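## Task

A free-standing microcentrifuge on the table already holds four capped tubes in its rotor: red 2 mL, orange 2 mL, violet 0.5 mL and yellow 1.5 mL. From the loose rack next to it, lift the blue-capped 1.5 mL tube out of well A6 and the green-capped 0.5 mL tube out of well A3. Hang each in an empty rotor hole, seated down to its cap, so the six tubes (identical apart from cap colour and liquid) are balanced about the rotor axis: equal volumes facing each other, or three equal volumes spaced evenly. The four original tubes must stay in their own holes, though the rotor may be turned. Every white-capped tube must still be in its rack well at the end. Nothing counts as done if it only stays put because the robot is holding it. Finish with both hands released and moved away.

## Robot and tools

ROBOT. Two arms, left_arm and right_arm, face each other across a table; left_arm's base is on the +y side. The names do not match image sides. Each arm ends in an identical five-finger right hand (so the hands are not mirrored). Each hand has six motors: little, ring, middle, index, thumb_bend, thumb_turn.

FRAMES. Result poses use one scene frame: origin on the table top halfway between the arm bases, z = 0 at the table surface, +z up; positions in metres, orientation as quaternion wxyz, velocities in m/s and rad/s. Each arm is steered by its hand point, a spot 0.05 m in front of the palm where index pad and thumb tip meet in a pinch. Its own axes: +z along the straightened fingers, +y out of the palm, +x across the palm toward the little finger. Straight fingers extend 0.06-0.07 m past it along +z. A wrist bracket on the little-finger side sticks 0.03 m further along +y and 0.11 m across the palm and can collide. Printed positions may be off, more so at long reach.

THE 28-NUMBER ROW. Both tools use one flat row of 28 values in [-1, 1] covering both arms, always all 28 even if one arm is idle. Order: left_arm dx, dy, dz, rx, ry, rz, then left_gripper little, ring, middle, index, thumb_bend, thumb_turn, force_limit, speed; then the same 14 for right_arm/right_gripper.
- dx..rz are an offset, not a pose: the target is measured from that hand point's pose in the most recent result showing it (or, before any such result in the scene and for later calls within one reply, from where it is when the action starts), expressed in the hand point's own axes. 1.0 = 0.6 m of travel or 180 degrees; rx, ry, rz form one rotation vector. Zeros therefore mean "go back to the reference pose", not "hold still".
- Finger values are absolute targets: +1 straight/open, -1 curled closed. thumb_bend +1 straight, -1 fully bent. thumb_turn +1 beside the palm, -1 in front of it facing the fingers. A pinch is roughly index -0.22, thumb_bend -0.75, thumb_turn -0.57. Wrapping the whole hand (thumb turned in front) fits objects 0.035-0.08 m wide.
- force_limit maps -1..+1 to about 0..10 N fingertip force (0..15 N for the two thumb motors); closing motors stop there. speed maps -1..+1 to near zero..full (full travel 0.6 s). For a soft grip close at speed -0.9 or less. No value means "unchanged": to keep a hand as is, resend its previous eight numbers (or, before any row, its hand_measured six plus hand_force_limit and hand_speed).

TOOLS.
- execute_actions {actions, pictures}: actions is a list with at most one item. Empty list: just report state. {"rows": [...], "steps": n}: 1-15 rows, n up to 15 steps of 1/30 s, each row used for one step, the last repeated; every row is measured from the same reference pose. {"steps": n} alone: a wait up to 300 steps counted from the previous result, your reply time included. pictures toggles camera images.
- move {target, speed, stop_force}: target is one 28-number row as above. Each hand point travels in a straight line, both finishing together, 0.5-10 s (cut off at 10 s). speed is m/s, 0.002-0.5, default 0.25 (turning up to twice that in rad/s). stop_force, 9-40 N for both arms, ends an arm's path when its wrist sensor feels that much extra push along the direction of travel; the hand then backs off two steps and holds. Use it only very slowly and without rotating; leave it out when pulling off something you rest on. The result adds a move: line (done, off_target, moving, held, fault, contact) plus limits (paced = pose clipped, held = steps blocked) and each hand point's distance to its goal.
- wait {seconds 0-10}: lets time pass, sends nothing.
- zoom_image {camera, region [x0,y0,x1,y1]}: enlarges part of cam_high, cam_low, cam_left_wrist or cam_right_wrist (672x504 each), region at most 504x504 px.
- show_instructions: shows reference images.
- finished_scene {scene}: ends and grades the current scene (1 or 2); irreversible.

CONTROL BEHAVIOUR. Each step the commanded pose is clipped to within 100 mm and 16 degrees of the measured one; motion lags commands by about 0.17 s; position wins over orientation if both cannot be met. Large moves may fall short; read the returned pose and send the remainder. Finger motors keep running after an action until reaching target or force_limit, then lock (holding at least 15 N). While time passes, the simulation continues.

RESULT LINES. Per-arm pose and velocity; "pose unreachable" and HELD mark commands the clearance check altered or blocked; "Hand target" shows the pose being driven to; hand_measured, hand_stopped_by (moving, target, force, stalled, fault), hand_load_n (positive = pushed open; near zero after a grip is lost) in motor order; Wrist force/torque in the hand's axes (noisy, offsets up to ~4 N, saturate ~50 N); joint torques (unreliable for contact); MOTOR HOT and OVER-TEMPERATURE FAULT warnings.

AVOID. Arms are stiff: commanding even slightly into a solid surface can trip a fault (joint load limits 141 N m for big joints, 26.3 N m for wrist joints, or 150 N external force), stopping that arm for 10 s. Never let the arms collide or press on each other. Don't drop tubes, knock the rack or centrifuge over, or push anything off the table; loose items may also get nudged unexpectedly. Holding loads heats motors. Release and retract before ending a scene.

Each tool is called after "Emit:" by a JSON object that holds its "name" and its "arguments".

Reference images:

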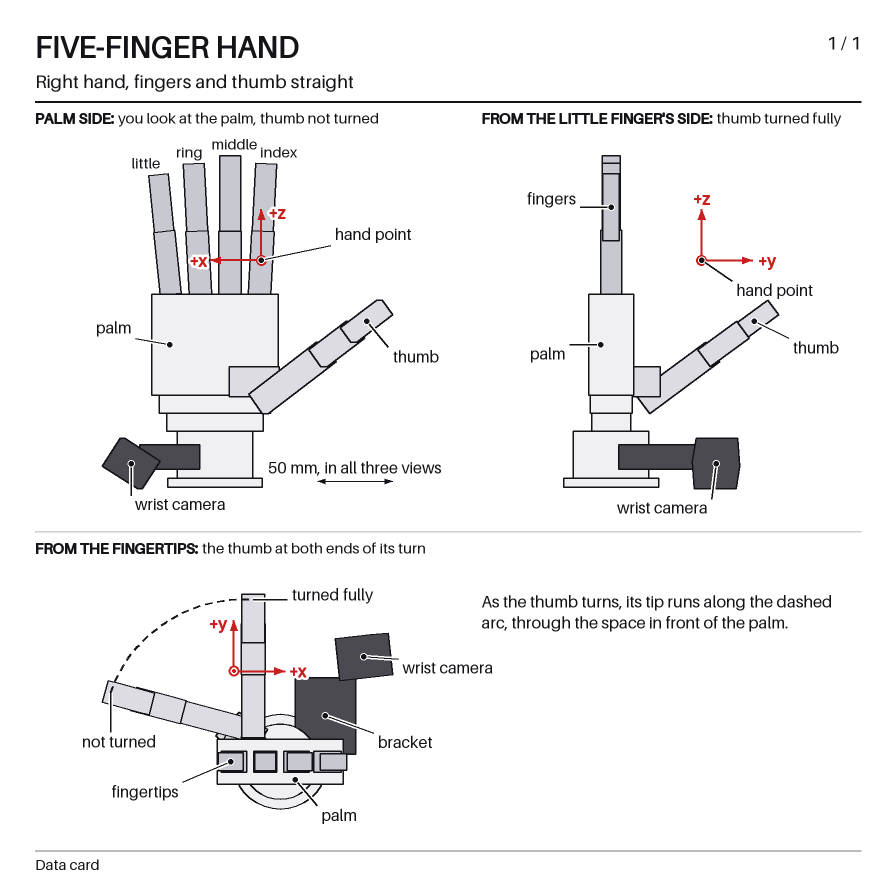

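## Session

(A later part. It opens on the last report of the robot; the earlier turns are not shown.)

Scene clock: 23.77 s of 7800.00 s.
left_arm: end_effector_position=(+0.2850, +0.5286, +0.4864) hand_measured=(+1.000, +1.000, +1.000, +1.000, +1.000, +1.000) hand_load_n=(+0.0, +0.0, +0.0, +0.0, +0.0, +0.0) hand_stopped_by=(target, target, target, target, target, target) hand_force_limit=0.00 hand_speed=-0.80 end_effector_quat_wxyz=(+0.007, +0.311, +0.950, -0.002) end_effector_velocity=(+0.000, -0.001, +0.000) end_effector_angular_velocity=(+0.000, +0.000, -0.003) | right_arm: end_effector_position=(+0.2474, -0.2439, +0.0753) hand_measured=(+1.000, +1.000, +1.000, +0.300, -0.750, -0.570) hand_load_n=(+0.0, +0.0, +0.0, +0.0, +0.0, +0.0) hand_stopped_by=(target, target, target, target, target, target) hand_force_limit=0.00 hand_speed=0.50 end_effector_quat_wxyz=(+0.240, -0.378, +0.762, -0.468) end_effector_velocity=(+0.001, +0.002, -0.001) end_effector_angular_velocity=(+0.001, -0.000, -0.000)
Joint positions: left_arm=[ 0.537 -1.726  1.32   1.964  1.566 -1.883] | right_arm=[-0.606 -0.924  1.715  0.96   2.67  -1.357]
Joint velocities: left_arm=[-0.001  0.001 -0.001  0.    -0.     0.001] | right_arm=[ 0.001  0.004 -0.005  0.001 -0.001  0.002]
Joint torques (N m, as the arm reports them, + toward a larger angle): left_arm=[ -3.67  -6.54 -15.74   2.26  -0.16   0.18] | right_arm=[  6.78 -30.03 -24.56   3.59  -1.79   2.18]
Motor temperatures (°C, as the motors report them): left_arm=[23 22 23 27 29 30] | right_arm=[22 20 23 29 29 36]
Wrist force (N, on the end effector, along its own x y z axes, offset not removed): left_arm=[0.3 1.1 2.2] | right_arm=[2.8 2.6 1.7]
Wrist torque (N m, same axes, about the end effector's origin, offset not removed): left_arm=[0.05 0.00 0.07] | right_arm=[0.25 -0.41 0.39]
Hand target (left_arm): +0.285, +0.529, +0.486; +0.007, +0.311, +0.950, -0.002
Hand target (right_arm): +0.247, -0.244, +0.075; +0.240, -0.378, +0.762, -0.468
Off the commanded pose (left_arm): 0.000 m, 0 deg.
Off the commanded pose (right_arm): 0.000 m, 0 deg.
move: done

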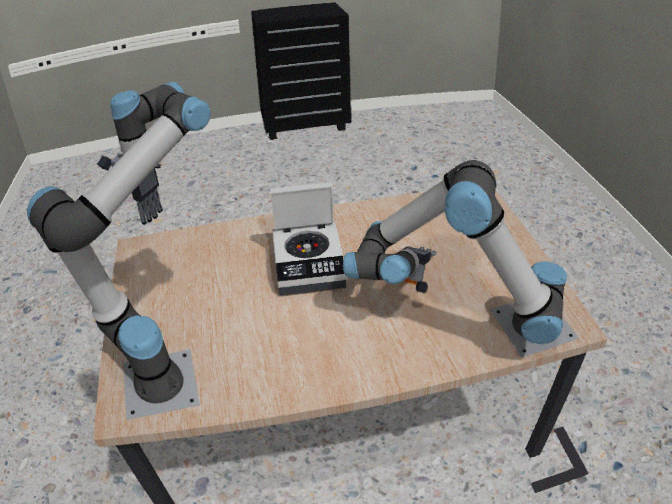

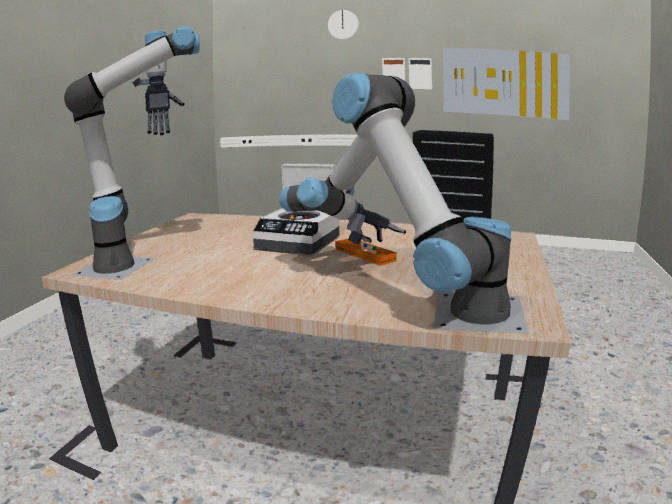

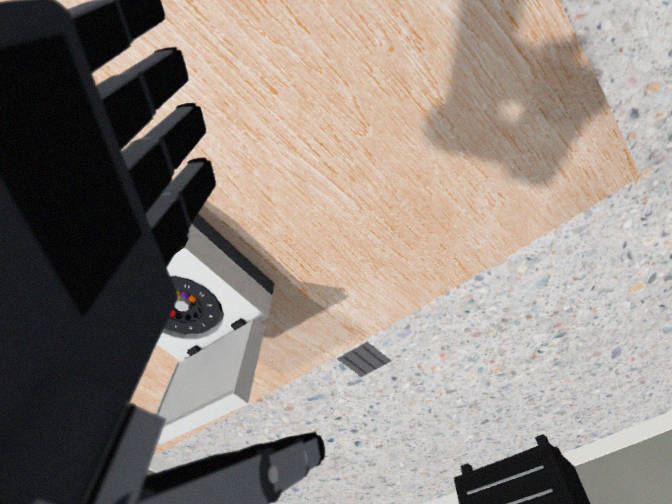

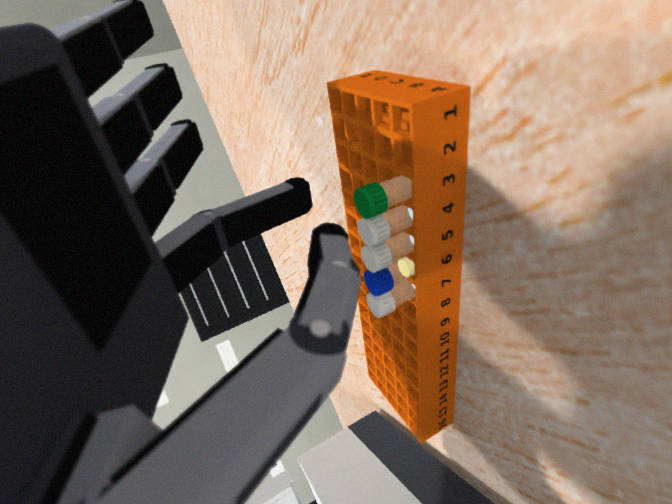

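Emit:
{"name": "move", "arguments": {"target": [0,0,0,0,0,0,1,1,1,1,1,1,0,-0.8,0.0003,0.0238,0.0082,0,0,0,1,1,1,0.35,-0.75,-0.57,0,0.5], "speed": 0.03}}

Emit:
{"name": "execute_actions", "arguments": {"actions": []}}

Emit:
{"name": "zoom_image", "arguments": {"camera": "cam_low", "region": [340, 210, 410, 270]}}

Emit:
{"name": "zoom_image", "arguments": {"camera": "cam_right_wrist", "region": [260, 140, 440, 320]}}

Scene clock: 28.67 s of 7800.00 s.
left_arm: end_effector_position=(+0.2850, +0.5286, +0.4864) hand_measured=(+1.000, +1.000, +1.000, +1.000, +1.000, +1.000) hand_load_n=(+0.0, +0.0, +0.0, +0.0, +0.0, +0.0) hand_stopped_by=(target, target, target, target, target, target) hand_force_limit=0.00 hand_speed=-0.80 end_effector_quat_wxyz=(+0.007, +0.311, +0.950, -0.002) end_effector_velocity=(-0.000, -0.000, +0.000) end_effector_angular_velocity=(-0.002, -0.000, -0.000) | right_arm: end_effector_position=(+0.2459, -0.2427, +0.0605) hand_measured=(+1.000, +1.000, +1.000, +0.350, -0.750, -0.570) hand_load_n=(+0.0, +0.0, +0.0, +0.0, +0.0, +0.0) hand_stopped_by=(target, target, target, target, target, target) hand_force_limit=0.00 hand_speed=0.50 end_effector_quat_wxyz=(+0.240, -0.378, +0.762, -0.468) end_effector_velocity=(+0.000, -0.000, -0.002) end_effector_angular_velocity=(+0.000, -0.001, -0.001)
Joint positions: left_arm=[ 0.537 -1.726  1.32   1.964  1.566 -1.883] | right_arm=[-0.601 -0.896  1.718  0.937  2.669 -1.347]
Joint velocities: left_arm=[-0.    -0.    -0.001 -0.     0.001  0.   ] | right_arm=[-0.     0.004  0.001 -0.004  0.     0.001]
Joint torques (N m, as the arm reports them, + toward a larger angle): left_arm=[ -4.5   -6.06 -15.72   2.05  -0.09   0.17] | right_arm=[  6.35 -30.7    0.59   0.52  -1.65   2.28]
Motor temperatures (°C, as the motors report them): left_arm=[23 22 23 27 29 30] | right_arm=[22 20 23 29 29 36]
Wrist force (N, on the end effector, along its own x y z axes, offset not removed): left_arm=[1.5 4.7 1.6] | right_arm=[2.8 2.6 -1.3]
Wrist torque (N m, same axes, about the end effector's origin, offset not removed): left_arm=[0.62 -0.29 0.16] | right_arm=[0.47 -0.46 0.37]
Hand target (left_arm): +0.285, +0.529, +0.486; +0.007, +0.311, +0.950, -0.002
Hand target (right_arm): +0.246, -0.243, +0.060; +0.240, -0.378, +0.762, -0.468
Off the commanded pose (left_arm): 0.000 m, 0 deg.
Off the commanded pose (right_arm): 0.000 m, 0 deg.
move: done

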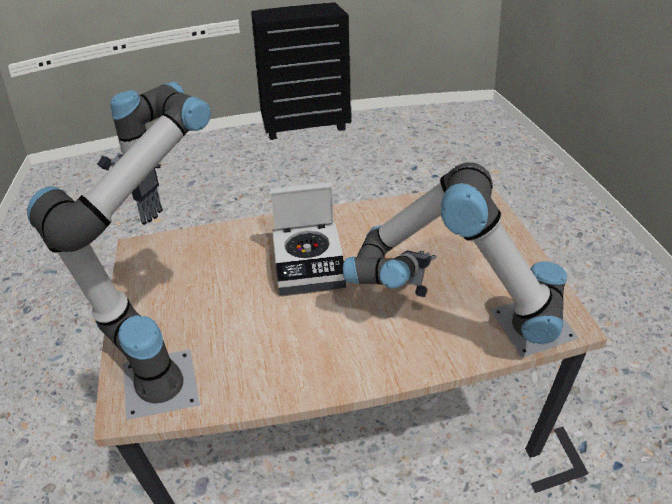

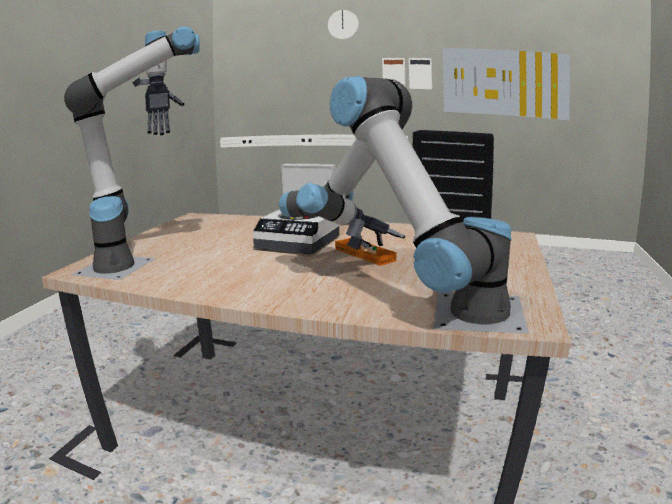

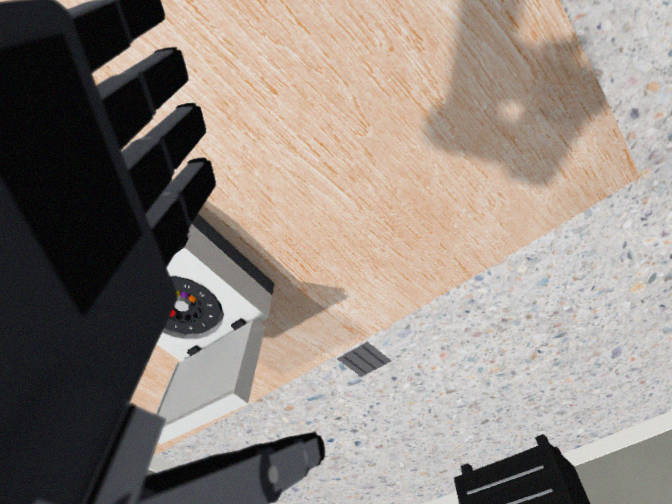

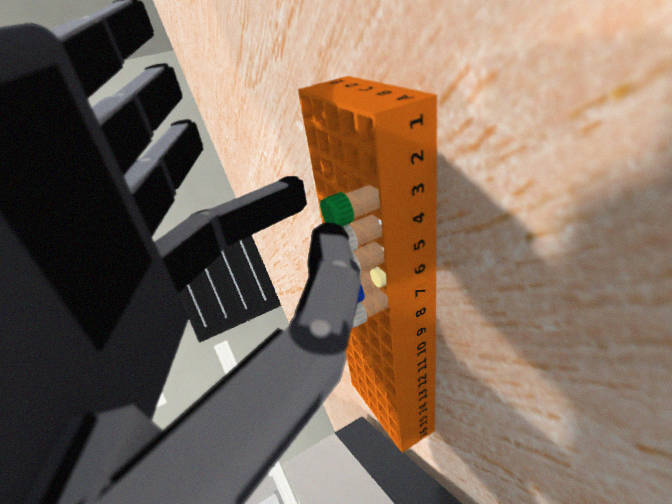

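Scene clock: 28.67 s of 7800.00 s.
left_arm: end_effector_position=(+0.2850, +0.5286, +0.4864) hand_measured=(+1.000, +1.000, +1.000, +1.000, +1.000, +1.000) hand_load_n=(+0.0, +0.0, +0.0, +0.0, +0.0, +0.0) hand_stopped_by=(target, target, target, target, target, target) hand_force_limit=0.00 hand_speed=-0.80 end_effector_quat_wxyz=(+0.007, +0.311, +0.950, -0.002) end_effector_velocity=(-0.000, -0.000, +0.000) end_effector_angular_velocity=(-0.002, -0.000, -0.000) | right_arm: end_effector_position=(+0.2459, -0.2427, +0.0605) hand_measured=(+1.000, +1.000, +1.000, +0.350, -0.750, -0.570) hand_load_n=(+0.0, +0.0, +0.0, +0.0, +0.0, +0.0) hand_stopped_by=(target, target, target, target, target, target) hand_force_limit=0.00 hand_speed=0.50 end_effector_quat_wxyz=(+0.240, -0.378, +0.762, -0.468) end_effector_velocity=(+0.000, -0.000, -0.002) end_effector_angular_velocity=(+0.000, -0.001, -0.001)
Joint positions: left_arm=[ 0.537 -1.726  1.32   1.964  1.566 -1.883] | right_arm=[-0.601 -0.896  1.718  0.937  2.669 -1.347]
Joint velocities: left_arm=[-0.    -0.    -0.001 -0.     0.001  0.   ] | right_arm=[-0.     0.004  0.001 -0.004  0.     0.001]
Joint torques (N m, as the arm reports them, + toward a larger angle): left_arm=[ -4.5   -6.06 -15.72   2.05  -0.09   0.17] | right_arm=[  6.35 -30.7    0.59   0.52  -1.65   2.28]
Motor temperatures (°C, as the motors report them): left_arm=[23 22 23 27 29 30] | right_arm=[22 20 23 29 29 36]
Wrist force (N, on the end effector, along its own x y z axes, offset not removed): left_arm=[1.5 4.7 1.6] | right_arm=[2.8 2.6 -1.3]
Wrist torque (N m, same axes, about the end effector's origin, offset not removed): left_arm=[0.62 -0.29 0.16] | right_arm=[0.47 -0.46 0.37]
Hand target (left_arm): +0.285, +0.529, +0.486; +0.007, +0.311, +0.950, -0.002
Hand target (right_arm): +0.246, -0.243, +0.060; +0.240, -0.378, +0.762, -0.468
Off the commanded pose (left_arm): 0.000 m, 0 deg.
Off the commanded pose (right_arm): 0.000 m, 0 deg.

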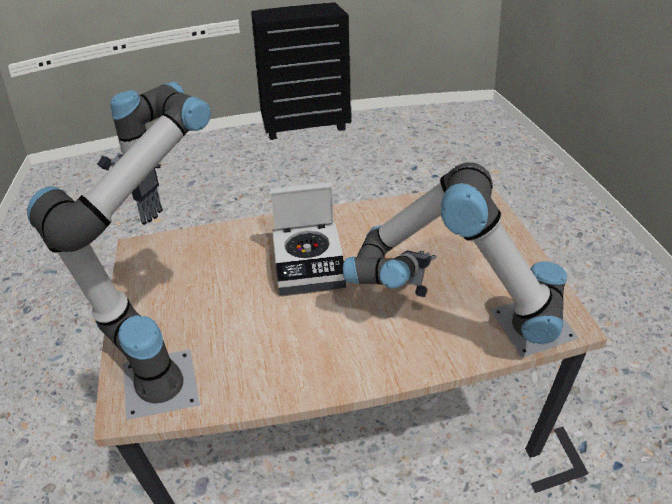

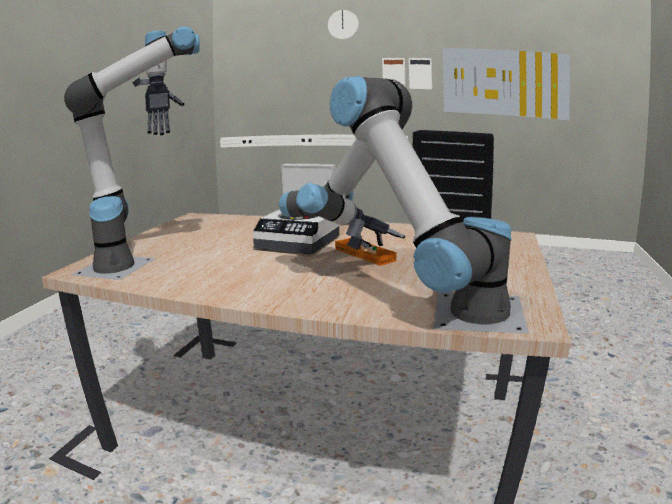

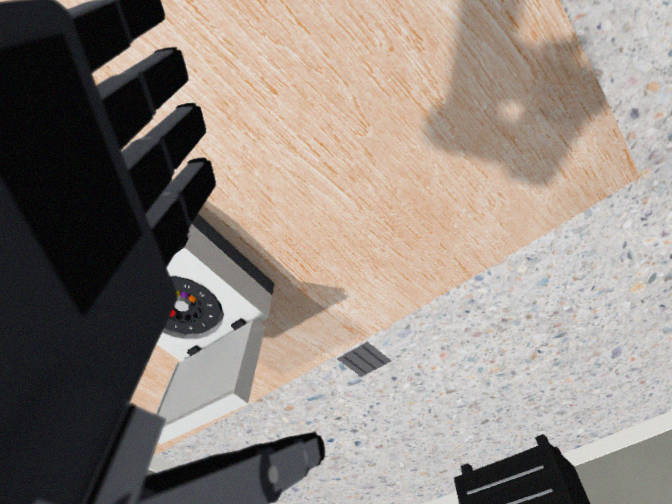

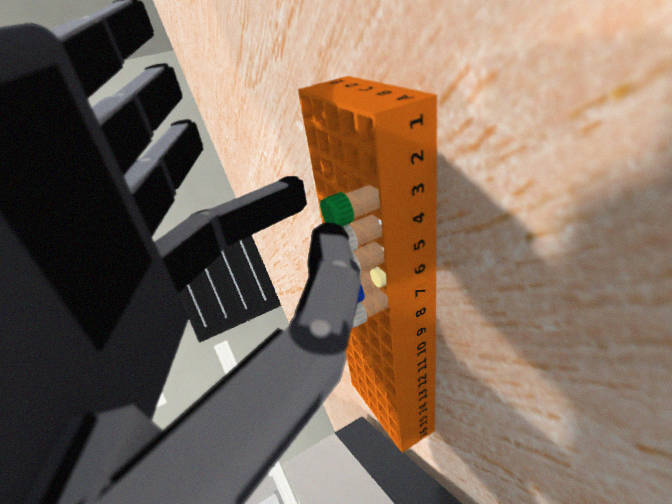

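Region (340, 210, 410, 270) of cam_low's 672x504 image, scaled by 7.200, with more detail than that image has; it fills the top 432 rows of this view, and the rest is white.

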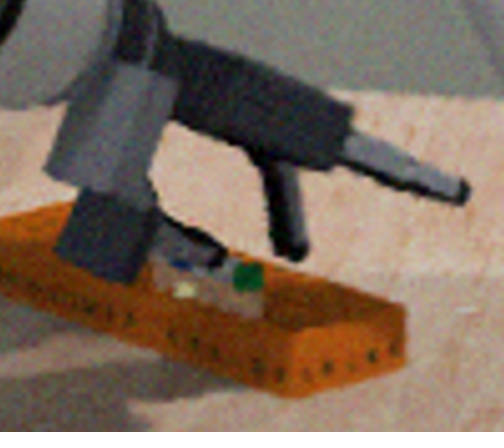

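Region (260, 140, 440, 320) of cam_right_wrist's 672x504 image, scaled by 2.800, with more detail than that image has.

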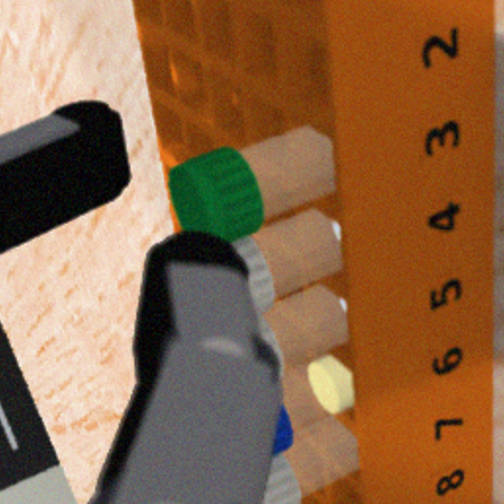

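Emit:
{"name": "move", "arguments": {"target": [0,0,0,0,0,0,1,1,1,1,1,1,0,-0.8,0.0002,0.0134,0.0067,0,0,0,1,1,1,0.35,-0.75,-0.57,0,0.5], "speed": 0.015}}

Emit:
{"name": "zoom_image", "arguments": {"camera": "cam_low", "region": [340, 210, 410, 270]}}

Emit:
{"name": "zoom_image", "arguments": {"camera": "cam_right_wrist", "region": [260, 140, 440, 320]}}

Scene clock: 30.47 s of 7800.00 s.
left_arm: end_effector_position=(+0.2850, +0.5286, +0.4864) hand_measured=(+1.000, +1.000, +1.000, +1.000, +1.000, +1.000) hand_load_n=(+0.0, +0.0, +0.0, +0.0, +0.0, +0.0) hand_stopped_by=(target, target, target, target, target, target) hand_force_limit=0.00 hand_speed=-0.80 end_effector_quat_wxyz=(+0.007, +0.311, +0.950, -0.002) end_effector_velocity=(+0.000, -0.000, -0.000) end_effector_angular_velocity=(+0.000, +0.001, -0.002) | right_arm: end_effector_position=(+0.2459, -0.2427, +0.0517) hand_measured=(+1.000, +1.000, +1.000, +0.350, -0.750, -0.570) hand_load_n=(+0.0, +0.0, +0.0, +0.0, +0.0, +0.0) hand_stopped_by=(target, target, target, target, target, target) hand_force_limit=0.00 hand_speed=0.50 end_effector_quat_wxyz=(+0.240, -0.378, +0.762, -0.468) end_effector_velocity=(-0.001, +0.000, -0.002) end_effector_angular_velocity=(-0.001, +0.000, +0.001)
Joint positions: left_arm=[ 0.537 -1.726  1.32   1.964  1.566 -1.883] | right_arm=[-0.601 -0.88   1.72   0.92   2.669 -1.347]
Joint velocities: left_arm=[-0.001  0.001 -0.     0.     0.     0.001] | right_arm=[ 0.001  0.004  0.001 -0.003  0.    -0.   ]
Joint torques (N m, as the arm reports them, + toward a larger angle): left_arm=[ -3.48  -4.57 -16.03   2.19  -0.07   0.  ] | right_arm=[  0.17 -30.54   1.45   0.7   -1.47   0.55]
Motor temperatures (°C, as the motors report them): left_arm=[23 22 23 27 29 30] | right_arm=[22 20 23 29 29 36]
Wrist force (N, on the end effector, along its own x y z axes, offset not removed): left_arm=[-1.9 2.8 3.1] | right_arm=[0.6 1.1 -2.4]
Wrist torque (N m, same axes, about the end effector's origin, offset not removed): left_arm=[0.22 0.19 -0.14] | right_arm=[0.39 -0.06 0.34]
Hand target (left_arm): +0.285, +0.529, +0.486; +0.007, +0.311, +0.950, -0.002
Hand target (right_arm): +0.246, -0.243, +0.052; +0.240, -0.378, +0.762, -0.468
Off the commanded pose (left_arm): 0.000 m, 0 deg.
Off the commanded pose (right_arm): 0.000 m, 0 deg.
move: done

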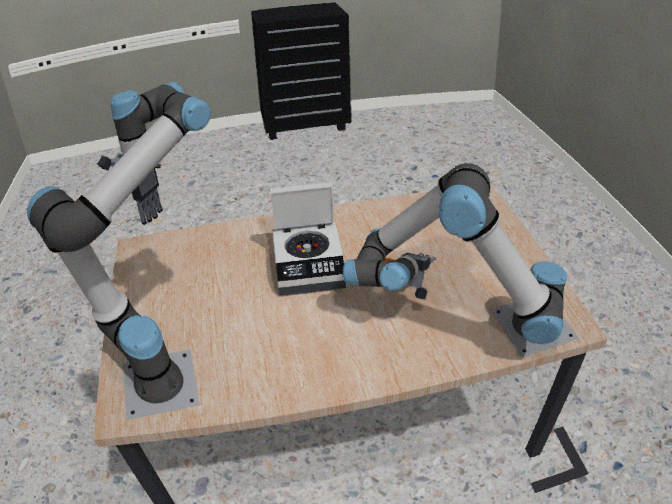

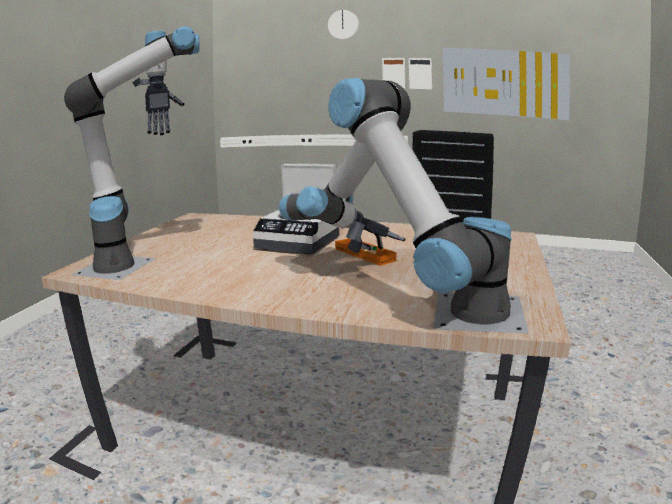

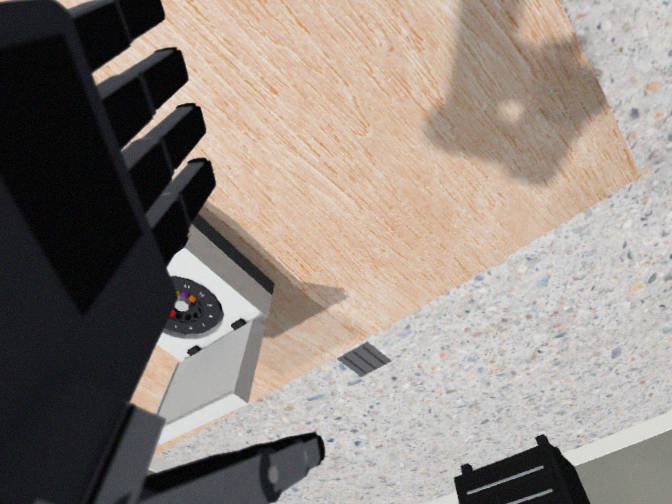

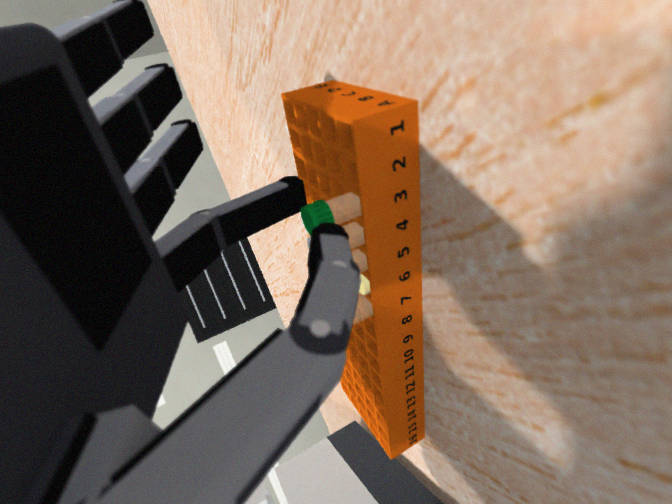

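Region (340, 210, 410, 270) of cam_low's 672x504 image, scaled by 7.200, with more detail than that image has; it fills the top 432 rows of this view, and the rest is white.

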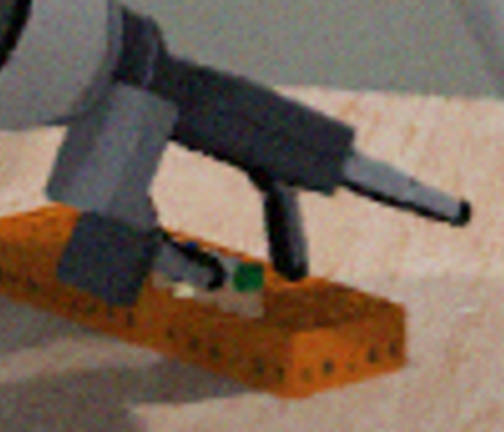

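Region (260, 140, 440, 320) of cam_right_wrist's 672x504 image, scaled by 2.800, with more detail than that image has.

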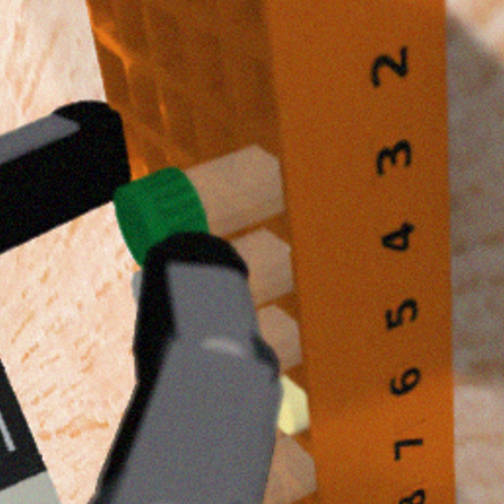

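Emit:
{"name": "move", "arguments": {"target": [0,0,0,0,0,0,1,1,1,1,1,1,0,-0.8,0,0.0022,0.0067,0,0,0,1,1,1,0.0,-0.75,-0.57,-0.8,-0.9], "speed": 0.015}}

Emit:
{"name": "zoom_image", "arguments": {"camera": "cam_low", "region": [340, 210, 410, 270]}}

Emit:
{"name": "zoom_image", "arguments": {"camera": "cam_right_wrist", "region": [260, 140, 440, 320]}}

Scene clock: 33.60 s of 7800.00 s.
left_arm: end_effector_position=(+0.2850, +0.5286, +0.4864) hand_measured=(+1.000, +1.000, +1.000, +1.000, +1.000, +1.000) hand_load_n=(+0.0, +0.0, +0.0, +0.0, +0.0, +0.0) hand_stopped_by=(target, target, target, target, target, target) hand_force_limit=0.00 hand_speed=-0.80 end_effector_quat_wxyz=(+0.007, +0.311, +0.950, -0.002) end_effector_velocity=(+0.000, -0.000, -0.000) end_effector_angular_velocity=(+0.001, -0.000, -0.001) | right_arm: end_effector_position=(+0.2483, -0.2445, +0.0487) hand_measured=(+1.000, +1.000, +1.000, +0.002, -0.750, -0.570) hand_load_n=(+0.0, +0.0, +0.0, +1.5, +0.5, +0.0) hand_stopped_by=(target, target, target, force, target, target) hand_force_limit=-0.80 hand_speed=-0.90 end_effector_quat_wxyz=(+0.240, -0.378, +0.762, -0.468) end_effector_velocity=(+0.000, -0.000, -0.000) end_effector_angular_velocity=(+0.000, -0.001, -0.000)
Joint positions: left_arm=[ 0.537 -1.726  1.32   1.964  1.566 -1.883] | right_arm=[-0.608 -0.879  1.723  0.902  2.671 -1.362]
Joint velocities: left_arm=[ 0.     0.001  0.    -0.    -0.     0.001] | right_arm=[-0.     0.     0.    -0.001  0.    -0.   ]
Joint torques (N m, as the arm reports them, + toward a larger angle): left_arm=[ -2.98  -5.89 -15.43   2.13  -0.12   0.19] | right_arm=[ -6.97 -35.23   0.96   0.74   1.97  -2.43]
Motor temperatures (°C, as the motors report them): left_arm=[23 22 23 27 29 30] | right_arm=[22 20 23 29 29 36]
Wrist force (N, on the end effector, along its own x y z axes, offset not removed): left_arm=[1.6 3.9 1.8] | right_arm=[2.2 2.1 0.6]
Wrist torque (N m, same axes, about the end effector's origin, offset not removed): left_arm=[0.48 -0.26 0.22] | right_arm=[0.33 -0.27 0.33]
Hand target (left_arm): +0.285, +0.529, +0.486; +0.007, +0.311, +0.950, -0.002
Hand target (right_arm): +0.248, -0.244, +0.049; +0.240, -0.378, +0.762, -0.468
Off the commanded pose (left_arm): 0.000 m, 0 deg.
Off the commanded pose (right_arm): 0.000 m, 0 deg.
move: done

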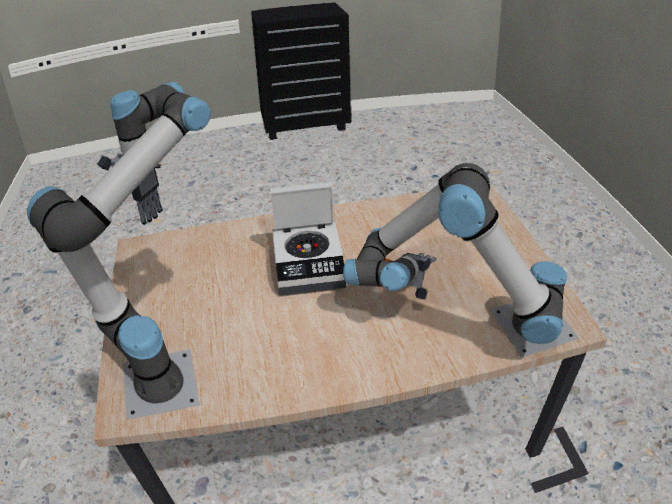

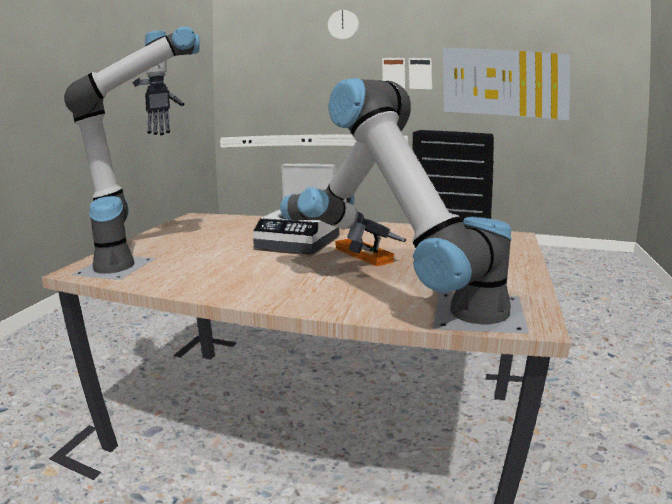

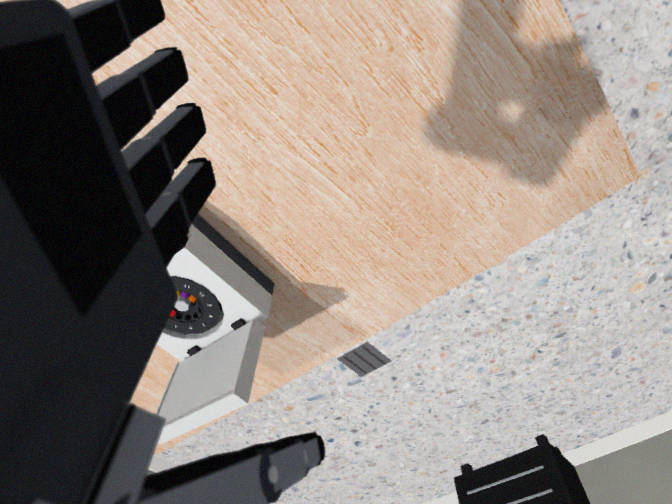

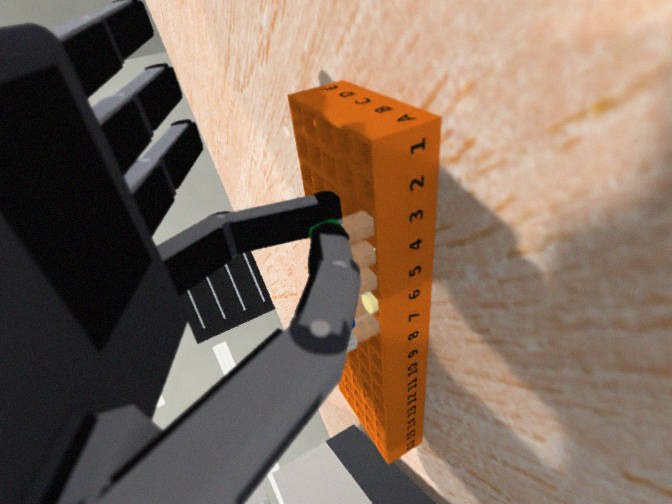

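Region (340, 210, 410, 270) of cam_low's 672x504 image, scaled by 7.200, with more detail than that image has; it fills the top 432 rows of this view, and the rest is white.

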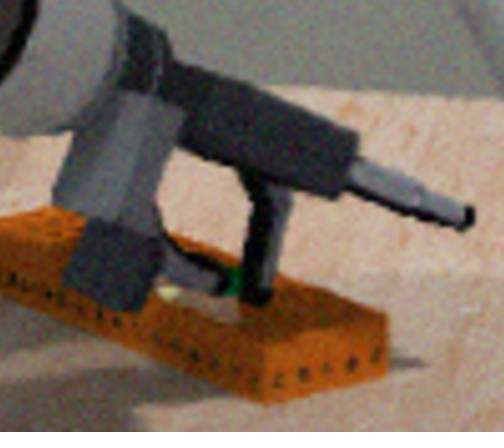

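Region (260, 140, 440, 320) of cam_right_wrist's 672x504 image, scaled by 2.800, with more detail than that image has.

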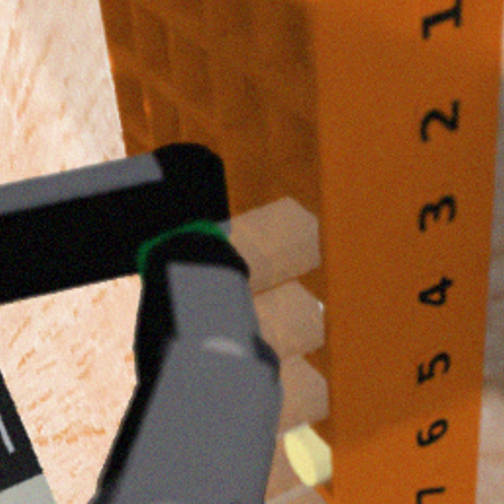

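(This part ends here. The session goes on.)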